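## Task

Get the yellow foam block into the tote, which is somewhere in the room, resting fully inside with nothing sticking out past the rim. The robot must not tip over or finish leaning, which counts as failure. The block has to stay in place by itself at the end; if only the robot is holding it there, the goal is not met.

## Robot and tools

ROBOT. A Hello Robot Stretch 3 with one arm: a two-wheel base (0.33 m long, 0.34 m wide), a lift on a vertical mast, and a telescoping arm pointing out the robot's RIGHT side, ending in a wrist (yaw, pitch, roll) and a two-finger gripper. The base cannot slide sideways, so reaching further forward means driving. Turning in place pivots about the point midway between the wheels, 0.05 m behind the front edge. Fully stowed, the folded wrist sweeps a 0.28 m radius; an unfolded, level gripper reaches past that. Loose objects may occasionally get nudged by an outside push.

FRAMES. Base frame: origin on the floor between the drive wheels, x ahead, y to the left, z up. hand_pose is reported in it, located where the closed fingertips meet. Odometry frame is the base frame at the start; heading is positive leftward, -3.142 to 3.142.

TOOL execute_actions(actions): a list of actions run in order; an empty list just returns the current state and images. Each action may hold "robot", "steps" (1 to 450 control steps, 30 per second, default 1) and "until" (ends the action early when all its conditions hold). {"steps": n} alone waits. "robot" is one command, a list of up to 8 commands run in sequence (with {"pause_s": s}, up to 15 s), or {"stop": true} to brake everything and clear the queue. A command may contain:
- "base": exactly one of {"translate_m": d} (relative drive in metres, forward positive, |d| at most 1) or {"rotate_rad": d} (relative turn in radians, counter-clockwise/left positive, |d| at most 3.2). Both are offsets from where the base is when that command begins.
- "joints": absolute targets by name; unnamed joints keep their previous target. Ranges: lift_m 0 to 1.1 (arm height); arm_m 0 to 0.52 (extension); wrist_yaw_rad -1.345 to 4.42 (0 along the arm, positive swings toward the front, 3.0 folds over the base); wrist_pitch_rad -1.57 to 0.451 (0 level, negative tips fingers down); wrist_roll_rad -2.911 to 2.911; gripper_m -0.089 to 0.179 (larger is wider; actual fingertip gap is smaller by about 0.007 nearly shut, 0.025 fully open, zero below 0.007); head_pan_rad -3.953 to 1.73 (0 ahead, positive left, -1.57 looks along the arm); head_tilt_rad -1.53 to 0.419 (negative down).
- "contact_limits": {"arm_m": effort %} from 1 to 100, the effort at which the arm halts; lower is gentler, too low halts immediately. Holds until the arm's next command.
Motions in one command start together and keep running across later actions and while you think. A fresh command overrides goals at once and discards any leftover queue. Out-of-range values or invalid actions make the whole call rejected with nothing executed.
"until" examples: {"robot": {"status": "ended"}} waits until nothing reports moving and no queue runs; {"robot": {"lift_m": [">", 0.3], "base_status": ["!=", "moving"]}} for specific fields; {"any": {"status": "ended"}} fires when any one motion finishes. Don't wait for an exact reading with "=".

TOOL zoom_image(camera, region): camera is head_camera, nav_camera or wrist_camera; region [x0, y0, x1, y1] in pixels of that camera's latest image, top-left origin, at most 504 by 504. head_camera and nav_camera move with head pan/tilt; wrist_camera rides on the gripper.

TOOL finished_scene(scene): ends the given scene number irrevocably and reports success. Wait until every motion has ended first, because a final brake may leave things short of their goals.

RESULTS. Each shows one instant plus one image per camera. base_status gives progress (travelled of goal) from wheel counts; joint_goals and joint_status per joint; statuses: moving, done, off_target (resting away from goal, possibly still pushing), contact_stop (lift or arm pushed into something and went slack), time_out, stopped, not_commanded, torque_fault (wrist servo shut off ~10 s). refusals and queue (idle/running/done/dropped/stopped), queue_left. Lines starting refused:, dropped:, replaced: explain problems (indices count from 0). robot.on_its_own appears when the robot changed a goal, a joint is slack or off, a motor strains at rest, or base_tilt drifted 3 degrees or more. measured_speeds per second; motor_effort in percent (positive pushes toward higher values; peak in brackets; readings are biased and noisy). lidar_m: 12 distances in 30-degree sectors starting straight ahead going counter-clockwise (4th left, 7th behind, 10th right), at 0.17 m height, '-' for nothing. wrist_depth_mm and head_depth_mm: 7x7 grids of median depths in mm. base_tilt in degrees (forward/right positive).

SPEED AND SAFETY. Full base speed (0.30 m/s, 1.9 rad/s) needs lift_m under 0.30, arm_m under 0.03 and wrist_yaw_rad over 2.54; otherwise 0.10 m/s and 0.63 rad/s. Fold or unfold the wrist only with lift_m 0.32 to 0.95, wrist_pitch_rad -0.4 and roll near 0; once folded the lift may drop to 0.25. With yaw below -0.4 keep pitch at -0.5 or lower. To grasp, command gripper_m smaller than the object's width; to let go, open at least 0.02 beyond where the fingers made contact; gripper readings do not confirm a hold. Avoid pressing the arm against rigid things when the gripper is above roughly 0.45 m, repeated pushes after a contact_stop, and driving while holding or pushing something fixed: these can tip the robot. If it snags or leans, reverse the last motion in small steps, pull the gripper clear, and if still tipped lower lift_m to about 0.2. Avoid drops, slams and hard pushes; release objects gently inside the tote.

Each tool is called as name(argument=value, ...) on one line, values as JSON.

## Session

execute_actions(actions=[])

Scene clock: 0.00 s.
robot.base_odometry: x=+0.000 y=+0.000 heading=+0.000 (m, m, rad; robot's odometry frame)
robot.turned_by_wheels: +0.000 (rad since the last result)
robot.turned_by_imu: +0.000 (rad since the last result)
robot.base_tilt: forward=-1.5 right=+0.3 (deg)
robot.lidar_m: 1.44 2.34 0.81 0.90 1.74 1.40 0.88 0.79 0.80 0.97 0.92 1.04
robot.head_depth_mm: 1688 1693 1683 1683 1618 966 1677 / 1808 1845 1845 1842 1778 1118 1775 / 1885 2044 2041 2047 2003 2006 1973 / 1920 2311 2322 2289 2223 2295 2127 / 1951 2575 2613 2600 2619 2578 2077 / 1944 2548 2564 2585 2613 2654 2101 / 1948 2367 2335 2386 2401 2395 2057
robot.base_status: not_commanded
robot.joint_positions: lift_m=+0.382 arm_m=+0.002 wrist_yaw_rad=+2.924 wrist_pitch_rad=-0.530 wrist_roll_rad=-0.005 gripper_m=+0.037 head_pan_rad=+0.007 head_tilt_rad=-0.014
robot.joint_goals: lift_m=+0.382 arm_m=+0.002 wrist_yaw_rad=+2.924 wrist_pitch_rad=-0.530 wrist_roll_rad=-0.005 gripper_m=+0.037 head_pan_rad=+0.007 head_tilt_rad=-0.014
robot.joint_status: lift_m=not_commanded arm_m=not_commanded wrist_yaw_rad=not_commanded wrist_pitch_rad=not_commanded wrist_roll_rad=not_commanded gripper_m=not_commanded head_pan_rad=not_commanded head_tilt_rad=not_commanded
robot.measured_speeds: translate_m=+0.000 rotate_rad=+0.000 lift_m=+0.000 arm_m=+0.000 wrist_yaw_rad=+0.000 wrist_pitch_rad=+0.000 wrist_roll_rad=+0.000 head_pan_rad=+0.000 head_tilt_rad=+0.000
robot: refusals=0 queue=idle queue_left=0
robot.motor_effort: left_wheel=+1 right_wheel=+0 lift_m=+29 arm_m=+0 wrist_yaw_rad=+0 wrist_pitch_rad=+3 wrist_roll_rad=+0 gripper_m=+0 head_pan_rad=+0 head_tilt_rad=+2 (%)
robot.hand_pose: x=+0.0238 y=+0.0570 z=+0.3702 quat_wxyz=(+0.258, +0.697, +0.111, +0.660) (m; robot's base frame)
robot.wrist_depth_mm: - - - 894 820 - - / - - - - 943 - - / 910 - 907 918 916 905 917 / 751 - 746 752 746 748 754 / 635 626 658 644 657 644 636 / 553 557 - 558 - 555 554 / 490 518 - 498 490 485 492
pictures: head_camera (sideways: a quarter turn clockwise sets it upright), nav_camera (sideways: a quarter turn counterclockwise sets it upright), wrist_camera
camera_calibration (this result's frames):
head_camera: T_world_to_cam=[[-0.0365235, -0.0418813, -0.998455, 1.32376], [0.0357305, 0.998428, -0.0431872, 0.0619793], [0.998694, -0.0372526, -0.0349696, -0.00122834], [0, 0, 0, 1]] pos_world=[0.0473607, -0.00648658, 1.32435]
nav_camera: T_world_to_cam=[[0.0503625, 0.0233235, 0.998459, -1.25783], [0.00273206, -0.999727, 0.0232153, 0.0224493], [0.998727, 0.00155867, -0.0504124, 0.0167933], [0, 0, 0, 1]] pos_world=[0.046514, 0.0517538, 1.25621]
wrist_camera: T_world_to_cam=[[0.974307, -0.224625, 0.016396, -0.0210803], [-0.129611, -0.618741, -0.77483, 0.35458], [0.184191, 0.752797, -0.631957, 0.350307], [0, 0, 0, 1]] pos_world=[0.0019727, -0.0490518, 0.496464]
Images, in order (width x height): head_camera 896x504, nav_camera 672x504, wrist_camera 644x364.

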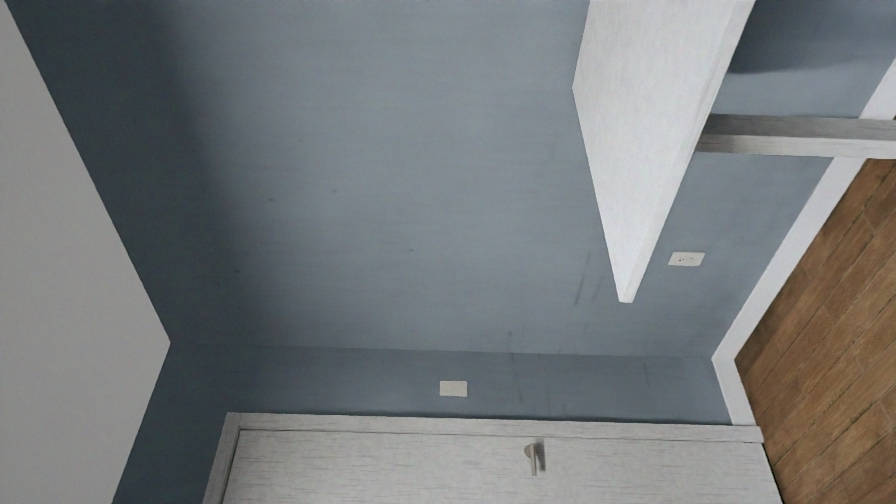

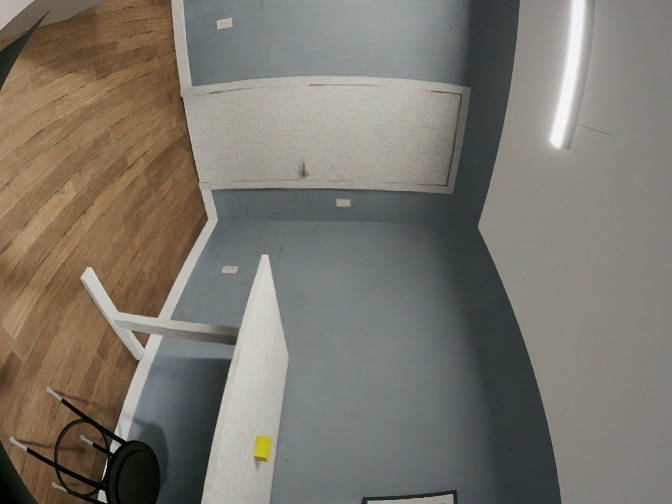

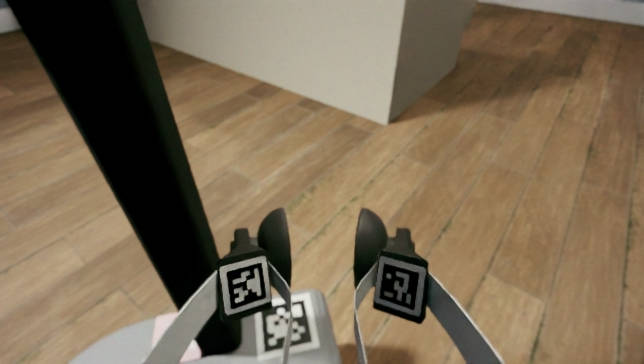

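execute_actions(actions=[{"robot": {"joints": {"head_pan_rad": -0.6, "head_tilt_rad": -0.45, "wrist_pitch_rad": -0.4, "lift_m": 0.9}}, "steps": 120, "until": {"robot": {"head_pan_rad_status": ["!=", "moving"]}}}, {"robot": {"joints": {"wrist_yaw_rad": 0.5, "gripper_m": 0.179}}, "steps": 2}])

Scene clock: 1.07 s.
robot.base_odometry: x=+0.000 y=+0.000 heading=+0.000 (m, m, rad; robot's odometry frame)
robot.turned_by_wheels: +0.000 (rad since the last result)
robot.turned_by_imu: +0.000 (rad since the last result)
robot.base_tilt: forward=-1.5 right=+0.3 (deg)
robot.lidar_m: 1.44 2.34 0.81 0.90 1.73 1.40 0.88 0.79 0.80 0.97 0.92 1.04
robot.head_depth_mm: 1273 1378 1434 960 1773 1659 1353 / 1298 1417 1424 998 1333 1598 1333 / 1333 1450 1396 996 1213 1583 1336 / 1372 1487 1375 1781 1869 1547 1334 / 1403 1516 1323 1838 1973 1625 1311 / 1441 1558 1311 1897 1982 1610 1313 / 1470 1596 1290 1894 1822 1592 1309
robot.base_status: not_commanded
robot.joint_positions: lift_m=+0.459 arm_m=+0.002 wrist_yaw_rad=+2.923 wrist_pitch_rad=-0.422 wrist_roll_rad=-0.005 gripper_m=+0.037 head_pan_rad=-0.593 head_tilt_rad=-0.444
robot.joint_goals: lift_m=+0.900 arm_m=+0.002 wrist_yaw_rad=+0.500 wrist_pitch_rad=-0.400 wrist_roll_rad=-0.005 gripper_m=+0.179 head_pan_rad=-0.600 head_tilt_rad=-0.450
robot.joint_status: lift_m=moving arm_m=not_commanded wrist_yaw_rad=moving wrist_pitch_rad=moving wrist_roll_rad=not_commanded gripper_m=moving head_pan_rad=done head_tilt_rad=done
robot.measured_speeds: translate_m=+0.000 rotate_rad=+0.000 lift_m=+0.110 arm_m=+0.000 wrist_yaw_rad=-0.050 wrist_pitch_rad=+0.000 wrist_roll_rad=+0.000 head_pan_rad=+0.000 head_tilt_rad=+0.000
robot: refusals=0 queue=running queue_left=0
robot.motor_effort: left_wheel=+0(0) right_wheel=+0(0) lift_m=+31(32) arm_m=+0(0) wrist_yaw_rad=-2(0) wrist_pitch_rad=+7(7) wrist_roll_rad=+0(0) gripper_m=+16(14) head_pan_rad=-3(25) head_tilt_rad=-2(25) (%)
robot.hand_pose: x=+0.0274 y=+0.0716 z=+0.4712 quat_wxyz=(+0.223, +0.702, +0.072, +0.673) (m; robot's base frame)
robot.wrist_depth_mm: - - - 867 800 - - / - - - 935 896 - - / - - - - - - - / - - - - - - - / 831 - 854 833 857 834 827 / 707 694 - 703 - 705 704 / 606 607 610 613 611 612 611
pictures: head_camera (sideways: a quarter turn clockwise sets it upright), nav_camera (sideways: a quarter turn counterclockwise sets it upright), wrist_camera
camera_calibration (this result's frames):
head_camera: T_world_to_cam=[[-0.396283, 0.216784, -0.892168, 1.18705], [0.575098, 0.816086, -0.0571496, 0.0768381], [0.715697, -0.535731, -0.448074, 0.538176], [0, 0, 0, 1]] pos_world=[0.0410473, -0.0317222, 1.30458]
nav_camera: T_world_to_cam=[[0.396192, -0.239218, 0.886457, -1.11359], [-0.553898, -0.832268, 0.0229637, 0.0261854], [0.732276, -0.500105, -0.46224, 0.554427], [0, 0, 0, 1]] pos_world=[0.0497042, 0.0326748, 1.24282]
wrist_camera: T_world_to_cam=[[0.973545, -0.227983, 0.0152754, -0.0221893], [-0.111638, -0.53292, -0.838769, 0.465798], [0.199366, 0.814874, -0.544273, 0.356236], [0, 0, 0, 1]] pos_world=[0.00258151, -0.0471134, 0.584926]
Images, in order (width x height): head_camera 896x504, nav_camera 672x504, wrist_camera 644x364.

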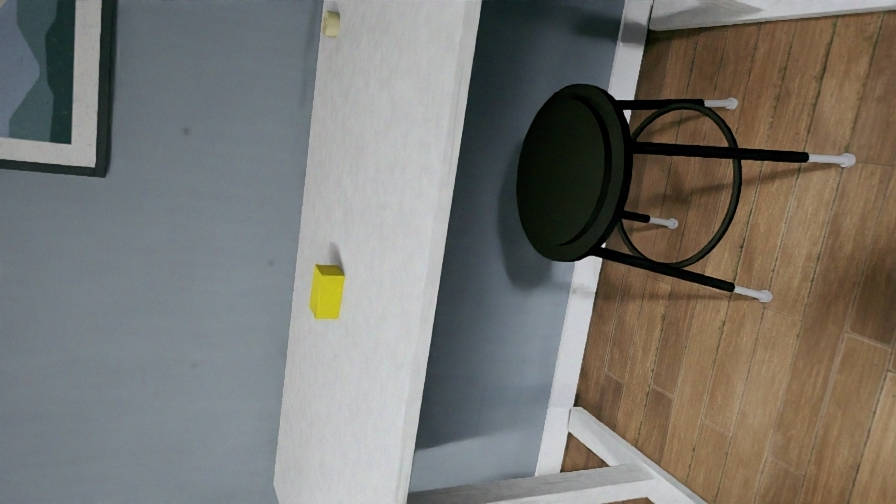

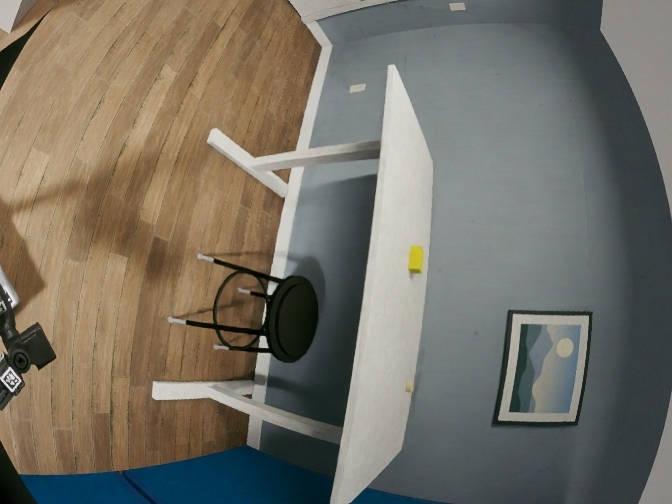

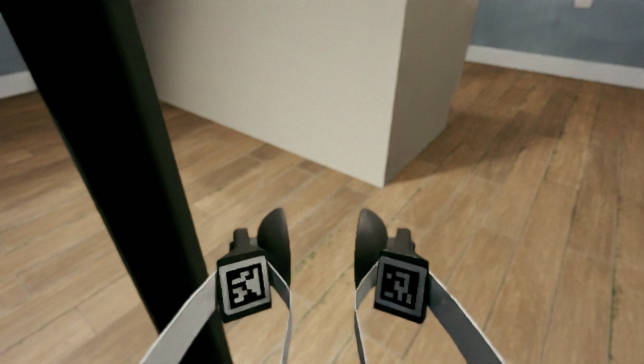

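execute_actions(actions=[{"robot": {"base": {"translate_m": 0.62}, "joints": {"head_pan_rad": -0.95, "head_tilt_rad": -0.5}}, "steps": 200, "until": {"robot": {"wrist_yaw_rad": ["<", 1.2]}}}, {"robot": {"joints": {"lift_m": 1.08}}, "steps": 300, "until": {"robot": {"status": "ended"}}}])

Scene clock: 8.87 s.
robot.base_odometry: x=+0.620 y=+0.000 heading=+0.000 (m, m, rad; robot's odometry frame)
robot.turned_by_wheels: +0.000 (rad since the last result)
robot.turned_by_imu: +0.001 (rad since the last result)
robot.base_tilt: forward=-1.5 right=+0.4 (deg)
robot.lidar_m: 1.47 1.84 1.88 0.80 0.78 2.58 1.41 1.27 1.27 0.71 0.64 0.85
robot.head_depth_mm: 1024 1116 1190 756 569 879 1279 / 1005 1107 1177 742 586 909 1298 / 1002 1096 1151 736 515 1426 1241 / 991 1086 1137 726 514 1554 1282 / 986 1060 1126 717 528 1547 1289 / 969 1060 1104 708 524 1526 1276 / 961 1043 1093 703 519 1511 1268
robot.base_status: done (translate_m +0.6200 of +0.6200)
robot.joint_positions: lift_m=+1.080 arm_m=+0.002 wrist_yaw_rad=+0.503 wrist_pitch_rad=-0.420 wrist_roll_rad=-0.005 gripper_m=+0.179 head_pan_rad=-0.943 head_tilt_rad=-0.494
robot.joint_goals: lift_m=+1.080 arm_m=+0.002 wrist_yaw_rad=+0.500 wrist_pitch_rad=-0.400 wrist_roll_rad=-0.005 gripper_m=+0.179 head_pan_rad=-0.950 head_tilt_rad=-0.500
robot.joint_status: lift_m=done arm_m=not_commanded wrist_yaw_rad=done wrist_pitch_rad=done wrist_roll_rad=not_commanded gripper_m=done head_pan_rad=done head_tilt_rad=done
robot.measured_speeds: translate_m=+0.000 rotate_rad=+0.000 lift_m=+0.000 arm_m=+0.000 wrist_yaw_rad=+0.000 wrist_pitch_rad=+0.000 wrist_roll_rad=+0.000 head_pan_rad=+0.000 head_tilt_rad=+0.000
robot: refusals=0 queue=done queue_left=0
robot.motor_effort: left_wheel=+1(8) right_wheel=+0(4) lift_m=+31(33) arm_m=+0(0) wrist_yaw_rad=-2(2) wrist_pitch_rad=+6(7) wrist_roll_rad=+0(0) gripper_m=+1(89) head_pan_rad=-2(17) head_tilt_rad=-2(9) (%)
robot.hand_pose: x=+0.0865 y=-0.3435 z=+1.0921 quat_wxyz=(+0.708, +0.315, -0.631, +0.030) (m; robot's base frame)
robot.wrist_depth_mm: 795 835 878 900 956 - - / 821 824 810 818 817 823 816 / 588 575 578 583 584 584 585 / 456 453 452 453 449 455 452 / 368 379 372 370 369 368 383 / - 313 323 335 736 - - / - - - - 708 - -
pictures: head_camera (sideways: a quarter turn clockwise sets it upright), nav_camera (sideways: a quarter turn counterclockwise sets it upright), wrist_camera
camera_calibration (this result's frames):
head_camera: T_world_to_cam=[[-0.323518, 0.374896, -0.868786, 1.15611], [0.818465, 0.57161, -0.05812, 0.0766133], [0.474818, -0.729874, -0.491765, 0.596496], [0, 0, 0, 1]] pos_world=[0.0280891, -0.0418455, 1.3022]
nav_camera: T_world_to_cam=[[0.315561, -0.395696, 0.862465, -1.0818], [-0.805116, -0.592684, 0.022657, 0.0281186], [0.502204, -0.701534, -0.505609, 0.612261], [0, 0, 0, 1]] pos_world=[0.056534, 0.0181225, 1.24195]
wrist_camera: T_world_to_cam=[[-0.881572, -0.471804, 0.0152548, -0.107151], [-0.267417, 0.47252, -0.83977, 1.13199], [0.388999, -0.744397, -0.542728, 0.466998], [0, 0, 0, 1]] pos_world=[0.0265893, -0.237809, 1.2057]
Images, in order (width x height): head_camera 896x504, nav_camera 672x504, wrist_camera 644x364.

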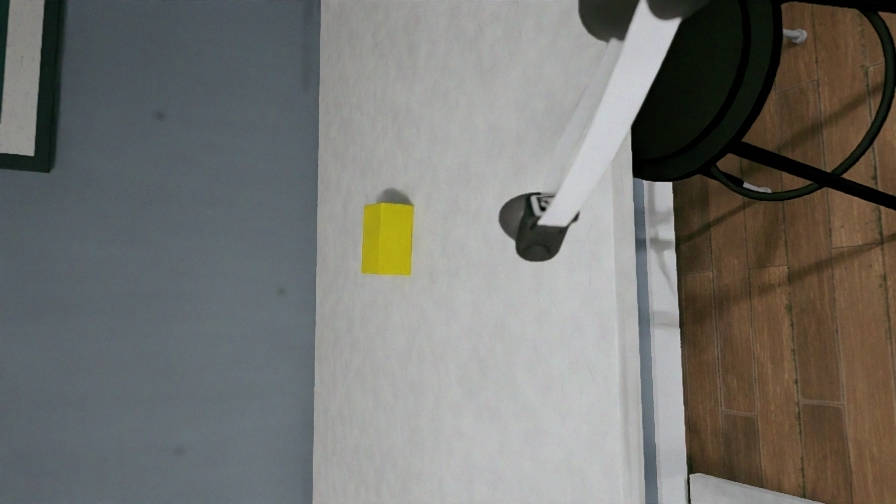

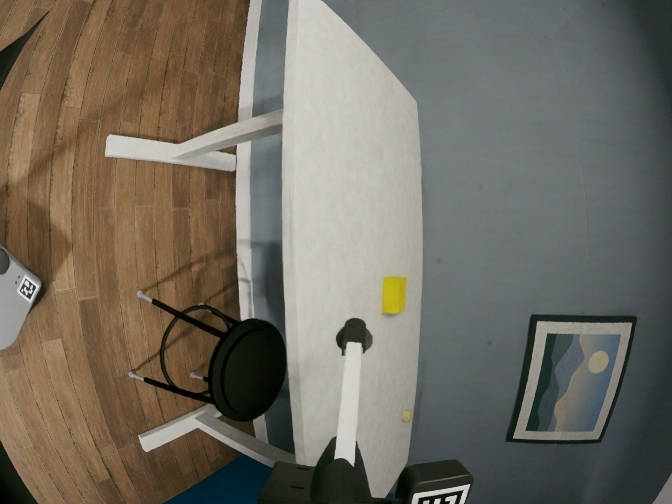

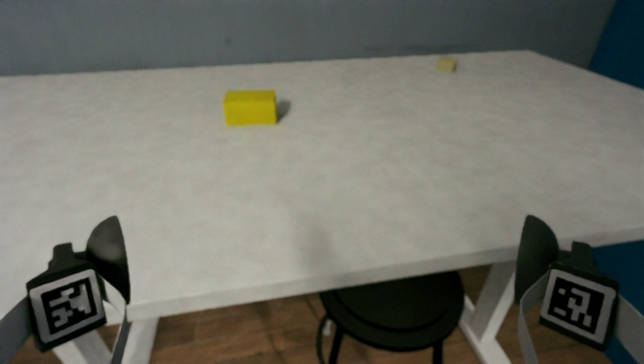

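zoom_image(camera="head_camera", region=[330, 180, 450, 300])

zoom_image(camera="wrist_camera", region=[200, 70, 310, 150])

Region (330, 180, 450, 300) of head_camera's 896x504 image, scaled by 4.200, with more detail than that image has.

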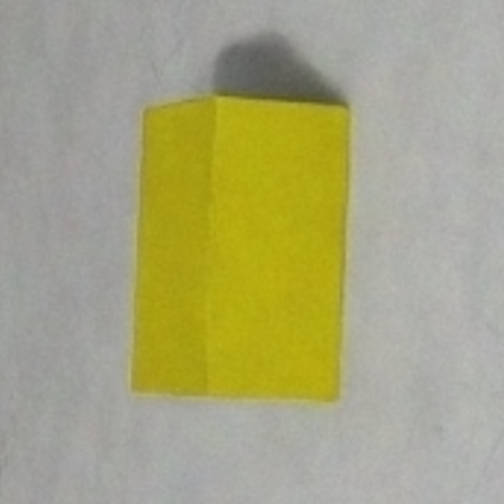

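Region (200, 70, 310, 150) of wrist_camera's 644x364 image, scaled by 4.582; it fills the top 367 rows of this view, and the rest is white.

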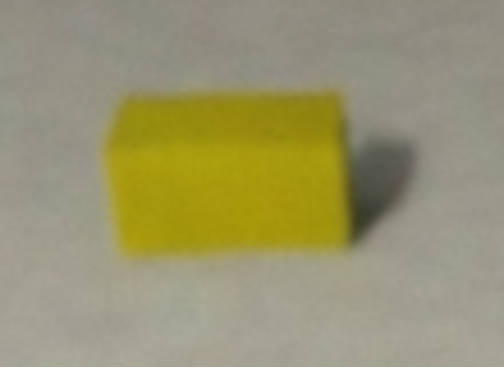

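execute_actions(actions=[{"robot": {"base": {"rotate_rad": 0.574}, "joints": {"head_pan_rad": -1.45, "head_tilt_rad": -0.5, "wrist_yaw_rad": 0.06, "lift_m": 1.05, "arm_m": 0.445}}, "steps": 300, "until": {"robot": {"status": "ended"}}}])

Scene clock: 13.77 s.
robot.base_odometry: x=+0.620 y=+0.000 heading=+0.574 (m, m, rad; robot's odometry frame)
robot.turned_by_wheels: +0.574 (rad since the last result)
robot.turned_by_imu: +0.568 (rad since the last result)
robot.base_tilt: forward=-1.4 right=+0.3 (deg)
robot.lidar_m: 1.84 1.89 0.79 0.78 2.60 1.37 1.27 1.28 0.71 0.64 0.85 1.52
robot.head_depth_mm: 994 1059 1154 750 545 903 1267 / 993 - 1017 744 541 933 1272 / 990 1050 995 734 535 1569 1265 / 984 1078 1093 724 531 1563 1276 / 984 1074 1122 718 527 1542 1281 / 979 1070 1100 708 522 1539 1274 / 978 1061 1081 701 518 1526 1236
robot.base_status: done (rotate_rad +0.5739 of +0.5740)
robot.joint_positions: lift_m=+1.050 arm_m=+0.445 wrist_yaw_rad=+0.061 wrist_pitch_rad=-0.420 wrist_roll_rad=-0.005 gripper_m=+0.179 head_pan_rad=-1.443 head_tilt_rad=-0.494
robot.joint_goals: lift_m=+1.050 arm_m=+0.445 wrist_yaw_rad=+0.060 wrist_pitch_rad=-0.400 wrist_roll_rad=-0.005 gripper_m=+0.179 head_pan_rad=-1.450 head_tilt_rad=-0.500
robot.joint_status: lift_m=done arm_m=done wrist_yaw_rad=done wrist_pitch_rad=done wrist_roll_rad=not_commanded gripper_m=done head_pan_rad=done head_tilt_rad=done
robot.measured_speeds: translate_m=+0.000 rotate_rad=+0.000 lift_m=+0.000 arm_m=+0.000 wrist_yaw_rad=+0.000 wrist_pitch_rad=+0.000 wrist_roll_rad=+0.000 head_pan_rad=+0.000 head_tilt_rad=+0.000
robot: refusals=0 queue=done queue_left=0
robot.motor_effort: left_wheel=-2(8) right_wheel=+2(7) lift_m=+26(30) arm_m=+4(3) wrist_yaw_rad=-1(2) wrist_pitch_rad=+6(6) wrist_roll_rad=+0(0) gripper_m=+1(0) head_pan_rad=-2(21) head_tilt_rad=-2(2) (%)
robot.hand_pose: x=-0.0078 y=-0.8134 z=+1.0624 quat_wxyz=(+0.698, +0.169, -0.685, -0.126) (m; robot's base frame)
robot.wrist_depth_mm: 448 453 460 469 477 483 493 / 486 489 499 511 517 526 539 / 506 511 511 514 509 509 513 / 400 395 395 396 398 398 396 / 325 332 325 326 326 326 326 / - 276 275 221 277 276 285 / 233 239 233 192 226 239 231
pictures: head_camera (sideways: a quarter turn clockwise sets it upright), nav_camera (sideways: a quarter turn counterclockwise sets it upright), wrist_camera
camera_calibration (this result's frames):
head_camera: T_world_to_cam=[[-0.104119, 0.484467, -0.868591, 1.15452], [0.992335, 0.109051, -0.0581272, 0.075562], [0.0665602, -0.867986, -0.492108, 0.599433], [0, 0, 0, 1]] pos_world=[0.00532526, -0.047265, 1.30218]
nav_camera: T_world_to_cam=[[0.0871604, -0.4989, 0.862265, -1.08015], [-0.990732, -0.133932, 0.0226544, 0.0292543], [0.104182, -0.856248, -0.50595, 0.615132], [0, 0, 0, 1]] pos_world=[0.0590436, -0.00826329, 1.24194]
wrist_camera: T_world_to_cam=[[-0.998635, -0.0499645, 0.0152538, -0.0693142], [-0.0399156, 0.541397, -0.839819, 1.36166], [0.0337027, -0.839281, -0.542652, 0.0577117], [0, 0, 0, 1]] pos_world=[-0.0168133, -0.692224, 1.17592]
Images, in order (width x height): head_camera 896x504, nav_camera 672x504, wrist_camera 644x364.

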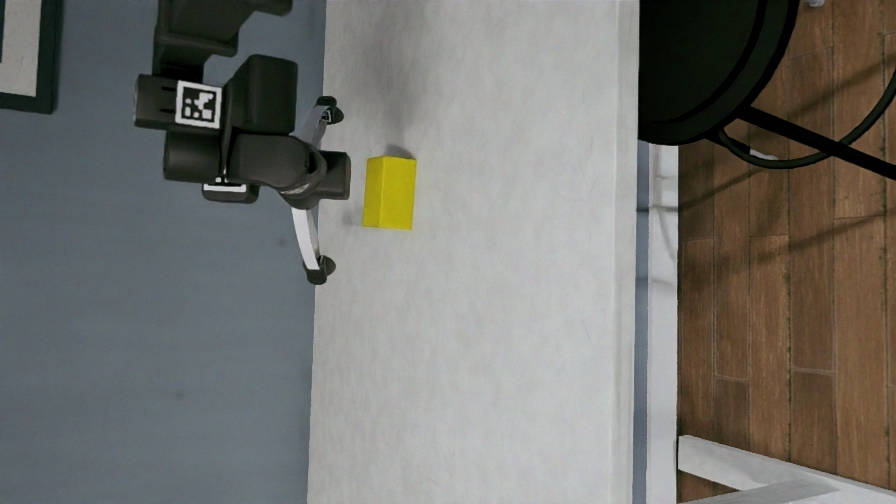

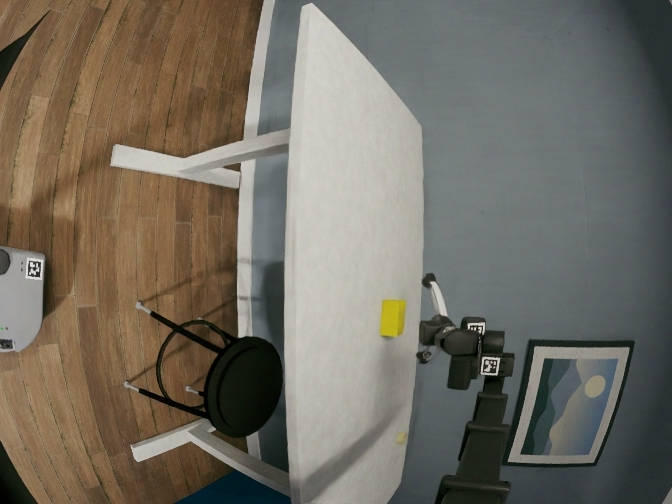

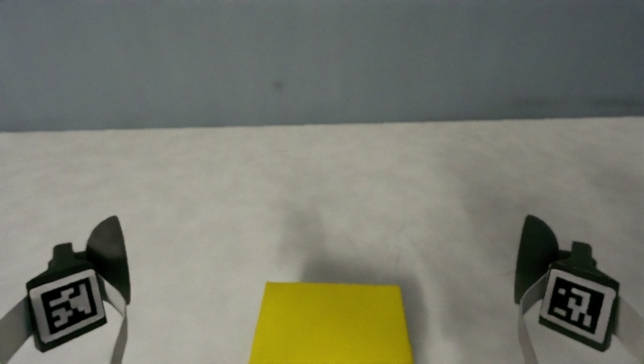

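execute_actions(actions=[{"robot": [{"joints": {"lift_m": 0.96, "wrist_yaw_rad": 0.03, "gripper_m": 0.15}}, {"joints": {"gripper_m": 0.06}}], "steps": 300, "until": {"robot": {"status": "ended"}}}])

Scene clock: 16.77 s.
robot.base_odometry: x=+0.620 y=+0.000 heading=+0.574 (m, m, rad; robot's odometry frame)
robot.turned_by_wheels: +0.000 (rad since the last result)
robot.turned_by_imu: +0.000 (rad since the last result)
robot.base_tilt: forward=-1.5 right=+0.3 (deg)
robot.lidar_m: 1.84 1.89 0.79 0.78 2.60 1.38 1.27 1.28 0.71 0.64 0.85 1.52
robot.head_depth_mm: 997 1090 1152 695 544 905 1268 / 994 1085 - 738 540 936 1269 / 988 1082 1133 694 535 1565 1266 / 986 1080 1136 725 531 1553 1285 / 986 1071 1118 718 528 1551 1283 / 984 1072 1101 708 523 1535 1262 / 977 1068 1085 701 518 1528 1239
robot.base_status: done (rotate_rad +0.5739 of +0.5740)
robot.joint_positions: lift_m=+0.960 arm_m=+0.445 wrist_yaw_rad=+0.033 wrist_pitch_rad=-0.420 wrist_roll_rad=-0.005 gripper_m=+0.061 head_pan_rad=-1.443 head_tilt_rad=-0.494
robot.joint_goals: lift_m=+0.960 arm_m=+0.445 wrist_yaw_rad=+0.030 wrist_pitch_rad=-0.400 wrist_roll_rad=-0.005 gripper_m=+0.060 head_pan_rad=-1.450 head_tilt_rad=-0.500
robot.joint_status: lift_m=done arm_m=done wrist_yaw_rad=done wrist_pitch_rad=done wrist_roll_rad=not_commanded gripper_m=done head_pan_rad=done head_tilt_rad=done
robot.measured_speeds: translate_m=+0.000 rotate_rad=+0.000 lift_m=+0.000 arm_m=+0.000 wrist_yaw_rad=+0.000 wrist_pitch_rad=+0.000 wrist_roll_rad=+0.000 head_pan_rad=+0.000 head_tilt_rad=+0.000
robot: refusals=0 queue=done queue_left=0
robot.motor_effort: left_wheel=-2(2) right_wheel=+1(1) lift_m=+26(26) arm_m=+4(4) wrist_yaw_rad=-1(2) wrist_pitch_rad=+6(6) wrist_roll_rad=+0(0) gripper_m=-15(95) head_pan_rad=-2(2) head_tilt_rad=-3(2) (%)
robot.hand_pose: x=-0.0142 y=-0.8137 z=+0.9724 quat_wxyz=(+0.696, +0.159, -0.687, -0.136) (m; robot's base frame)
robot.wrist_depth_mm: 440 448 460 469 482 494 504 / 435 436 435 435 435 437 435 / 311 311 309 310 313 309 311 / 242 242 231 162 222 242 242 / 198 198 132 132 132 198 198 / 167 173 131 131 131 173 167 / 147 141 143 143 143 141 145
pictures: head_camera (sideways: a quarter turn clockwise sets it upright), nav_camera (sideways: a quarter turn counterclockwise sets it upright), wrist_camera
camera_calibration (this result's frames):
head_camera: T_world_to_cam=[[-0.104119, 0.484467, -0.868591, 1.15452], [0.992335, 0.109051, -0.0581272, 0.075562], [0.0665603, -0.867986, -0.492108, 0.599433], [0, 0, 0, 1]] pos_world=[0.00532527, -0.047265, 1.30218]
nav_camera: T_world_to_cam=[[0.0871605, -0.4989, 0.862265, -1.08015], [-0.990732, -0.133932, 0.0226544, 0.0292543], [0.104182, -0.856248, -0.50595, 0.615132], [0, 0, 0, 1]] pos_world=[0.0590436, -0.00826329, 1.24194]
wrist_camera: T_world_to_cam=[[-0.999652, -0.021542, 0.015254, -0.0512053], [-0.0245016, 0.542313, -0.839819, 1.28694], [0.009819, -0.8399, -0.542652, 0.00799381], [0, 0, 0, 1]] pos_world=[-0.0197338, -0.692313, 1.08592]
Images, in order (width x height): head_camera 896x504, nav_camera 672x504, wrist_camera 644x364.

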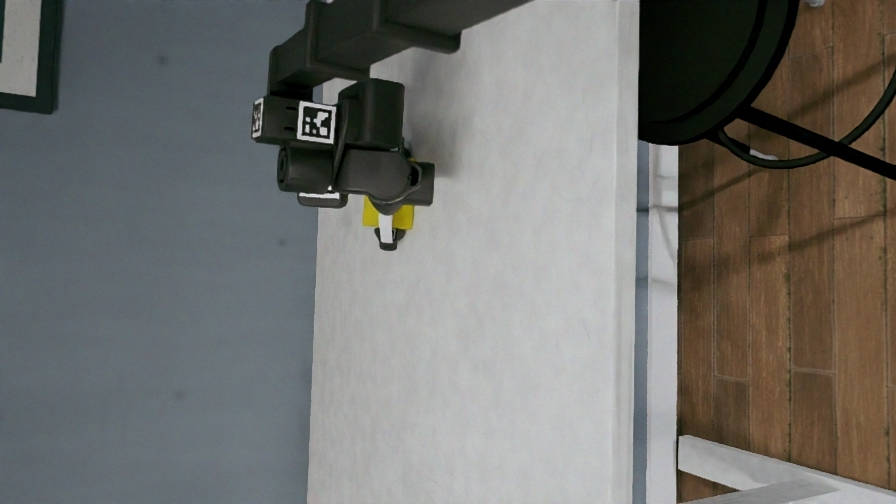

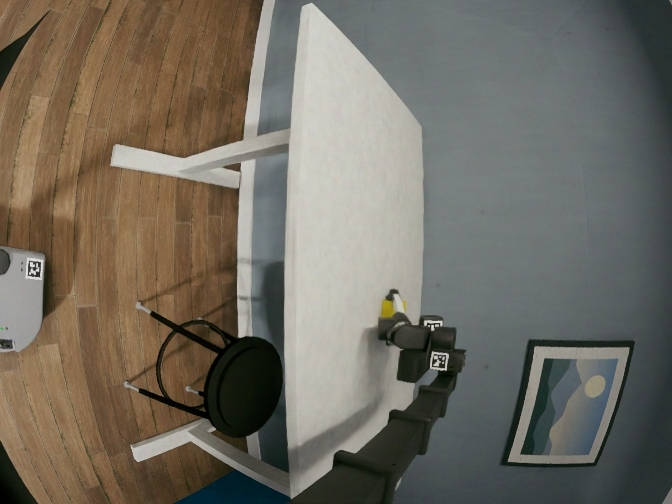

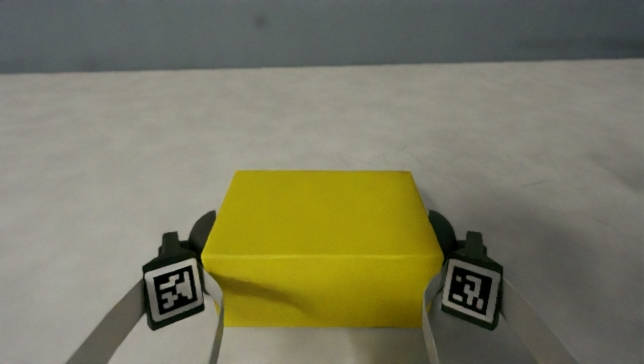

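execute_actions(actions=[{"robot": {"joints": {"gripper_m": 0.054, "head_pan_rad": 1.72, "head_tilt_rad": -0.5}}, "steps": 12}, {"robot": {"joints": {"lift_m": 1.0}}, "steps": 100, "until": {"robot": {"lift_m": [">", 0.985]}}}, {"robot": {"base": {"rotate_rad": 0.38}, "joints": {"arm_m": 0.0, "wrist_yaw_rad": 1.6}}, "steps": 100, "until": {"robot": {"head_pan_rad_status": ["!=", "moving"], "base_status": ["!=", "moving"]}}}])

Scene clock: 19.60 s.
robot.base_odometry: x=+0.620 y=+0.000 heading=+0.954 (m, m, rad; robot's odometry frame)
robot.turned_by_wheels: +0.380 (rad since the last result)
robot.turned_by_imu: +0.375 (rad since the last result)
robot.base_tilt: forward=-1.4 right=+0.3 (deg)
robot.lidar_m: 1.84 0.85 0.78 2.57 1.48 1.27 1.27 0.71 0.64 0.85 1.38 1.85
robot.head_depth_mm: 2085 2230 2419 2582 2034 1596 1304 / 2152 2339 2543 2648 2007 1577 1295 / 2212 2416 2655 2718 1971 1577 1291 / 2307 2505 2788 2703 1975 1571 1293 / 2389 2611 2902 2613 1978 1536 1280 / 2515 2722 2918 - - - 1258 / 2571 2774 2984 - - - -
robot.base_status: done (rotate_rad +0.3799 of +0.3800)
robot.joint_positions: lift_m=+1.000 arm_m=+0.271 wrist_yaw_rad=+1.598 wrist_pitch_rad=-0.420 wrist_roll_rad=-0.005 gripper_m=+0.055 head_pan_rad=+1.713 head_tilt_rad=-0.494
robot.joint_goals: lift_m=+1.000 arm_m=+0.000 wrist_yaw_rad=+1.600 wrist_pitch_rad=-0.400 wrist_roll_rad=-0.005 gripper_m=+0.054 head_pan_rad=+1.720 head_tilt_rad=-0.500
robot.joint_status: lift_m=moving arm_m=moving wrist_yaw_rad=moving wrist_pitch_rad=done wrist_roll_rad=not_commanded gripper_m=done head_pan_rad=done head_tilt_rad=done
robot.measured_speeds: translate_m=+0.000 rotate_rad=+0.000 lift_m=+0.000 arm_m=-0.140 wrist_yaw_rad=+0.000 wrist_pitch_rad=+0.000 wrist_roll_rad=+0.000 head_pan_rad=+0.000 head_tilt_rad=+0.000
robot: refusals=0 queue=running queue_left=0
robot.motor_effort: left_wheel=-2(10) right_wheel=+1(7) lift_m=+31(32) arm_m=+0(6) wrist_yaw_rad=+2(5) wrist_pitch_rad=+6(6) wrist_roll_rad=+0(0) gripper_m=-19(53) head_pan_rad=+2(31) head_tilt_rad=-2(3) (%)
robot.hand_pose: x=+0.2027 y=-0.4098 z=+1.0122 quat_wxyz=(+0.589, +0.597, -0.375, +0.394) (m; robot's base frame)
robot.wrist_depth_mm: - - - - - - - / - - - - - - - / - - - - - - - / - - - 162 313 314 312 / - - 132 132 132 256 254 / - - 131 131 131 223 216 / - - - - - 183 187
pictures: head_camera (sideways: a quarter turn clockwise sets it upright), nav_camera (sideways: a quarter turn counterclockwise sets it upright), wrist_camera
camera_calibration (this result's frames):
head_camera: T_world_to_cam=[[0.111186, -0.482927, -0.868573, 1.15318], [-0.990637, -0.123531, -0.0581279, 0.087659], [-0.0792239, 0.866903, -0.492141, 0.600365], [0, 0, 0, 1]] pos_world=[0.00618458, 0.0472713, 1.30218]
nav_camera: T_world_to_cam=[[-0.0944401, 0.497606, 0.862246, -1.07902], [0.98867, 0.148384, 0.0226541, 0.0171802], [-0.116671, 0.854617, -0.505982, 0.616521], [0, 0, 0, 1]] pos_world=[-0.0469582, 0.00748715, 1.24194]
wrist_camera: T_world_to_cam=[[0.0161188, -0.999754, 0.0152608, -0.433057], [-0.542438, -0.0215651, -0.839819, 0.980556], [0.839941, 0.00525889, -0.542652, 0.544726], [0, 0, 0, 1]] pos_world=[0.0813334, -0.414669, 1.12569]
Images, in order (width x height): head_camera 896x504, nav_camera 672x504, wrist_camera 644x364.

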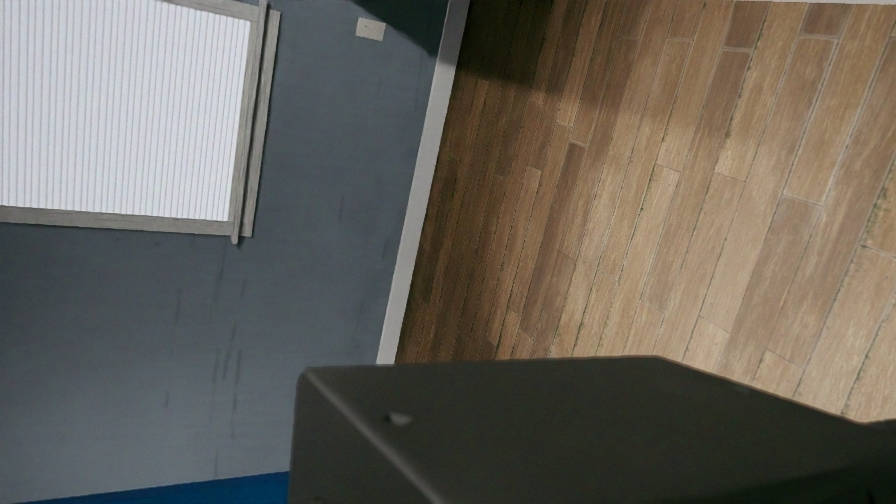

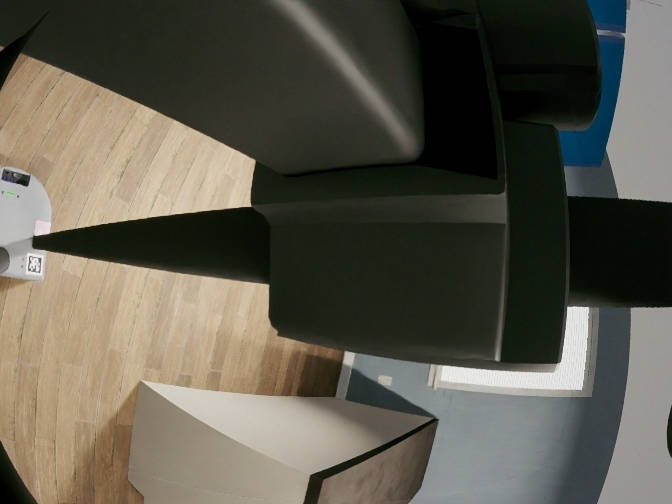

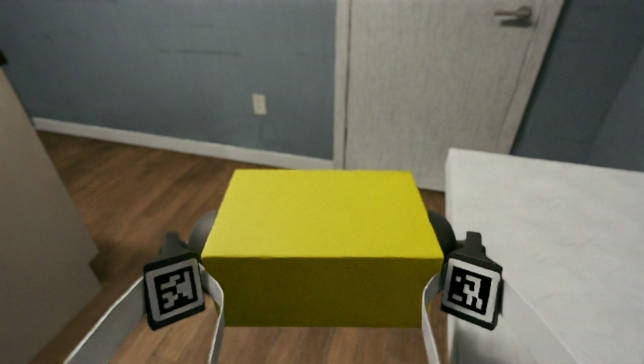

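execute_actions(actions=[{"robot": {"base": {"translate_m": 1.0}}, "steps": 100, "until": {"robot": {"arm_m": ["<", 0.1]}}}, {"robot": {"joints": {"lift_m": 0.285}}, "steps": 100, "until": {"robot": {"lift_m": ["<", 0.9]}}}, {"robot": {"joints": {"wrist_yaw_rad": 2.6}}, "steps": 300, "until": {"robot": {"lift_m": ["<", 0.75]}}}])

execute_actions(actions=[{"robot": {"base": {"translate_m": 0.9}, "joints": {"head_pan_rad": 1.25, "head_tilt_rad": -0.6}}, "steps": 400, "until": {"robot": {"status": "ended"}}}])

Scene clock: 23.40 s.
robot.base_odometry: x=+0.814 y=+0.273 heading=+0.954 (m, m, rad; robot's odometry frame)
robot.turned_by_wheels: +0.000 (rad since the last result)
robot.turned_by_imu: +0.000 (rad since the last result)
robot.base_tilt: forward=-1.4 right=+0.0 (deg)
robot.lidar_m: 1.55 0.75 0.64 0.64 1.86 1.59 1.59 0.87 1.28 0.85 1.48 1.52
robot.head_depth_mm: 2010 2177 1358 838 693 772 870 / 2096 2249 2424 2492 735 814 924 / 2160 2340 2567 2678 1968 1567 1054 / 2234 2425 2684 2671 1981 1547 1279 / 2310 2524 2775 2661 1948 1539 1273 / 2392 2635 2935 2685 1941 1541 1269 / 2494 2751 3048 2670 1964 - -
robot.base_status: moving (translate_m +0.3347 of +1.0000)
robot.joint_positions: lift_m=+0.747 arm_m=+0.002 wrist_yaw_rad=+2.597 wrist_pitch_rad=-0.420 wrist_roll_rad=-0.005 gripper_m=+0.055 head_pan_rad=+1.713 head_tilt_rad=-0.494
robot.joint_goals: lift_m=+0.285 arm_m=+0.000 wrist_yaw_rad=+2.600 wrist_pitch_rad=-0.400 wrist_roll_rad=-0.005 gripper_m=+0.054 head_pan_rad=+1.720 head_tilt_rad=-0.500
robot.joint_status: lift_m=moving arm_m=moving wrist_yaw_rad=moving wrist_pitch_rad=done wrist_roll_rad=not_commanded gripper_m=done head_pan_rad=done head_tilt_rad=done
robot.measured_speeds: translate_m=+0.100 rotate_rad=+0.000 lift_m=-0.110 arm_m=+0.000 wrist_yaw_rad=+0.000 wrist_pitch_rad=+0.000 wrist_roll_rad=+0.000 head_pan_rad=+0.000 head_tilt_rad=+0.000
robot: refusals=0 queue=running queue_left=0
robot.motor_effort: left_wheel=+0(4) right_wheel=+3(5) lift_m=+26(31) arm_m=+0(5) wrist_yaw_rad=+2(1) wrist_pitch_rad=+6(6) wrist_roll_rad=+0(0) gripper_m=-19(20) head_pan_rad=+2(2) head_tilt_rad=-2(2) (%)
robot.hand_pose: x=+0.0948 y=+0.0444 z=+0.7588 quat_wxyz=(+0.328, +0.704, -0.043, +0.628) (m; robot's base frame)
robot.wrist_depth_mm: - - 604 644 696 - - / - - 653 708 765 - - / - - 703 761 859 - - / - - 736 162 877 - - / - - 132 132 132 - - / - - 131 131 131 - - / - 878 870 884 881 881 885
pictures: head_camera (sideways: a quarter turn clockwise sets it upright), nav_camera (sideways: a quarter turn counterclockwise sets it upright), wrist_camera
camera_calibration (this result's frames):
head_camera: T_world_to_cam=[[0.111194, -0.482935, -0.868568, 1.15317], [-0.990635, -0.123545, -0.0581281, 0.0876592], [-0.079235, 0.866897, -0.49215, 0.600377], [0, 0, 0, 1]] pos_world=[0.00618394, 0.0472713, 1.30218]
nav_camera: T_world_to_cam=[[-0.0944482, 0.497614, 0.862241, -1.07901], [0.988668, 0.148398, 0.022654, 0.0171803], [-0.116681, 0.85461, -0.505991, 0.616533], [0, 0, 0, 1]] pos_world=[-0.0469582, 0.00748581, 1.24194]
wrist_camera: T_world_to_cam=[[0.84955, -0.527287, 0.0152623, -0.0733795], [-0.275308, -0.467877, -0.839819, 0.713583], [0.449966, 0.709267, -0.542652, 0.501219], [0, 0, 0, 1]] pos_world=[0.033263, -0.0603206, 0.872388]
Images, in order (width x height): head_camera 896x504, nav_camera 672x504, wrist_camera 644x364.

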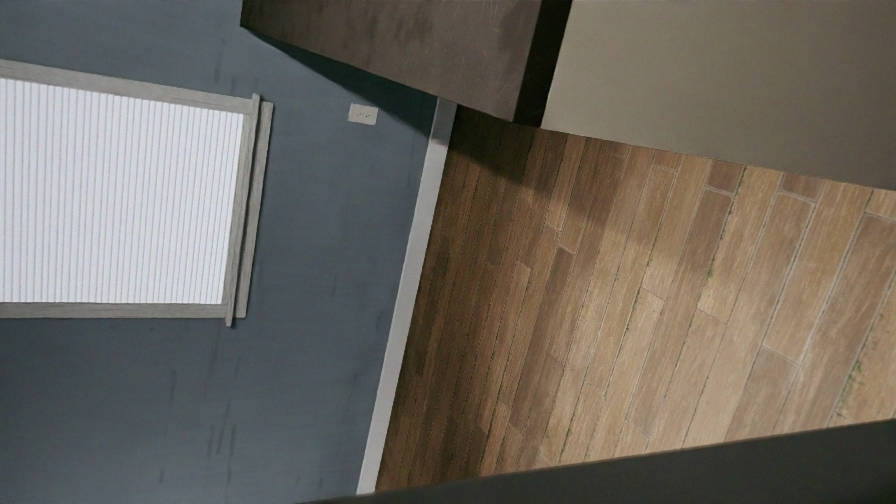

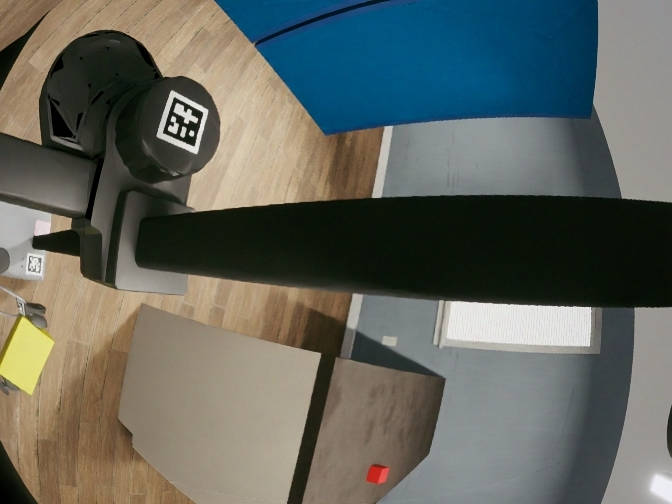

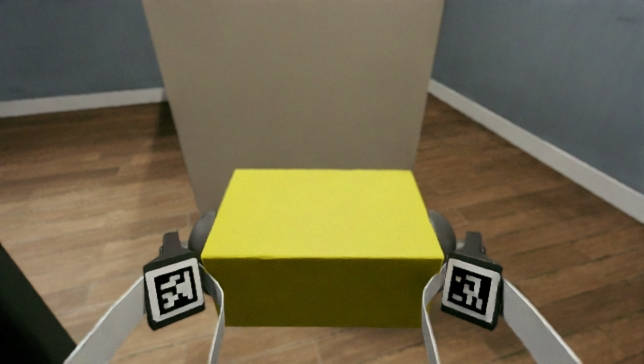

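Scene clock: 30.73 s.
robot.base_odometry: x=+1.334 y=+1.007 heading=+0.954 (m, m, rad; robot's odometry frame)
robot.turned_by_wheels: +0.000 (rad since the last result)
robot.turned_by_imu: +0.002 (rad since the last result)
robot.base_tilt: forward=-1.5 right=+0.3 (deg)
robot.lidar_m: 0.67 0.77 1.32 0.73 0.66 0.83 2.29 1.32 1.51 1.31 0.76 0.67
robot.head_depth_mm: 1487 1491 1489 1499 1509 1406 1240 / 1875 1980 1998 2012 1766 1457 1226 / 1902 2141 2390 2314 1799 1453 1225 / 1891 2105 2380 2258 1755 1446 1214 / 1891 2090 2380 2273 1749 1424 1216 / 1878 2071 2273 2262 1750 1425 1208 / 1862 1739 1577 1562 1569 1410 1194
robot.base_status: done (translate_m +0.9000 of +0.9000)
robot.joint_positions: lift_m=+0.285 arm_m=+0.002 wrist_yaw_rad=+2.598 wrist_pitch_rad=-0.420 wrist_roll_rad=-0.005 gripper_m=+0.055 head_pan_rad=+1.257 head_tilt_rad=-0.593
robot.joint_goals: lift_m=+0.285 arm_m=+0.000 wrist_yaw_rad=+2.600 wrist_pitch_rad=-0.400 wrist_roll_rad=-0.005 gripper_m=+0.054 head_pan_rad=+1.250 head_tilt_rad=-0.600
robot.joint_status: lift_m=done arm_m=done wrist_yaw_rad=done wrist_pitch_rad=done wrist_roll_rad=not_commanded gripper_m=done head_pan_rad=done head_tilt_rad=done
robot.measured_speeds: translate_m=+0.000 rotate_rad=+0.000 lift_m=+0.000 arm_m=+0.000 wrist_yaw_rad=+0.000 wrist_pitch_rad=+0.000 wrist_roll_rad=+0.000 head_pan_rad=+0.000 head_tilt_rad=+0.000
robot: refusals=0 queue=done queue_left=0
robot.motor_effort: left_wheel=-2(9) right_wheel=+2(7) lift_m=+26(26) arm_m=-4(7) wrist_yaw_rad=+2(1) wrist_pitch_rad=+6(6) wrist_roll_rad=+0(0) gripper_m=-18(19) head_pan_rad=-2(21) head_tilt_rad=-3(13) (%)
robot.hand_pose: x=+0.0947 y=+0.0445 z=+0.2974 quat_wxyz=(+0.328, +0.704, -0.043, +0.628) (m; robot's base frame)
robot.wrist_depth_mm: 853 - - - - 740 572 / 879 - - - - 751 578 / 839 926 917 930 922 771 591 / 720 722 684 162 657 712 597 / 588 591 132 132 132 589 571 / 505 512 131 131 131 511 505 / - - 421 423 421 422 434
pictures: head_camera (sideways: a quarter turn clockwise sets it upright), nav_camera (sideways: a quarter turn counterclockwise sets it upright), wrist_camera
camera_calibration (this result's frames):
head_camera: T_world_to_cam=[[-0.138397, -0.56154, -0.815793, 1.08588], [-0.945644, 0.31969, -0.0596283, 0.0893304], [0.294285, 0.763198, -0.575261, 0.706232], [0, 0, 0, 1]] pos_world=[0.0269239, 0.0422118, 1.29745]
nav_camera: T_world_to_cam=[[0.159685, 0.5667, 0.808302, -1.01023], [0.953706, -0.299943, 0.0218794, 0.018405], [0.254844, 0.767389, -0.588362, 0.721434], [0, 0, 0, 1]] pos_world=[-0.0400871, 0.0243979, 1.24063]
wrist_camera: T_world_to_cam=[[0.849938, -0.526661, 0.0152624, -0.0662358], [-0.274964, -0.46808, -0.839819, 0.325996], [0.449444, 0.709598, -0.542652, 0.250831], [0, 0, 0, 1]] pos_world=[0.033199, -0.0602804, 0.410902]
Images, in order (width x height): head_camera 896x504, nav_camera 672x504, wrist_camera 644x364.

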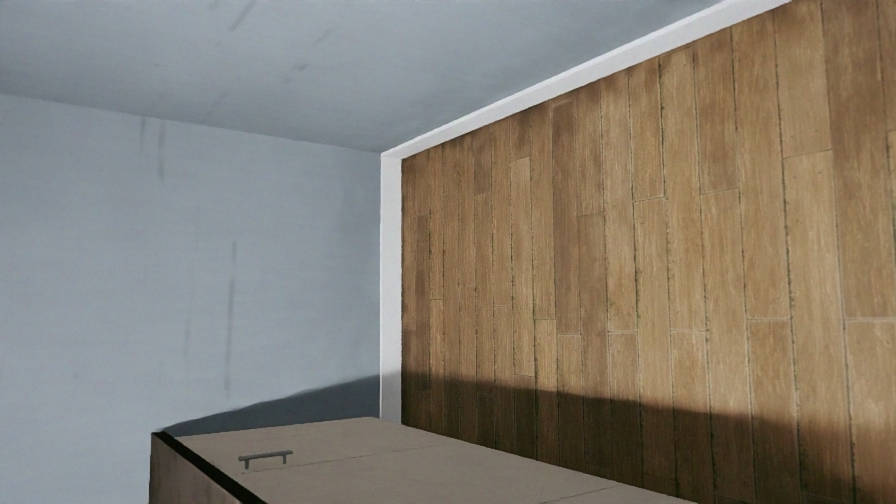

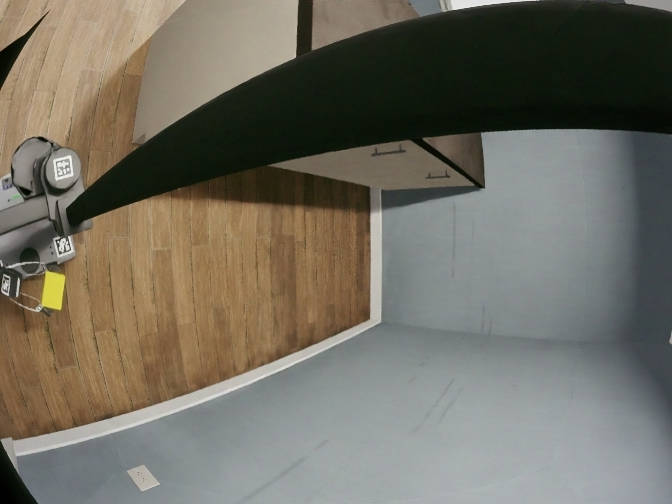

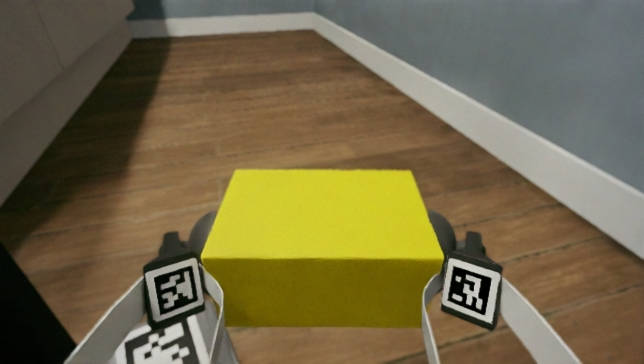

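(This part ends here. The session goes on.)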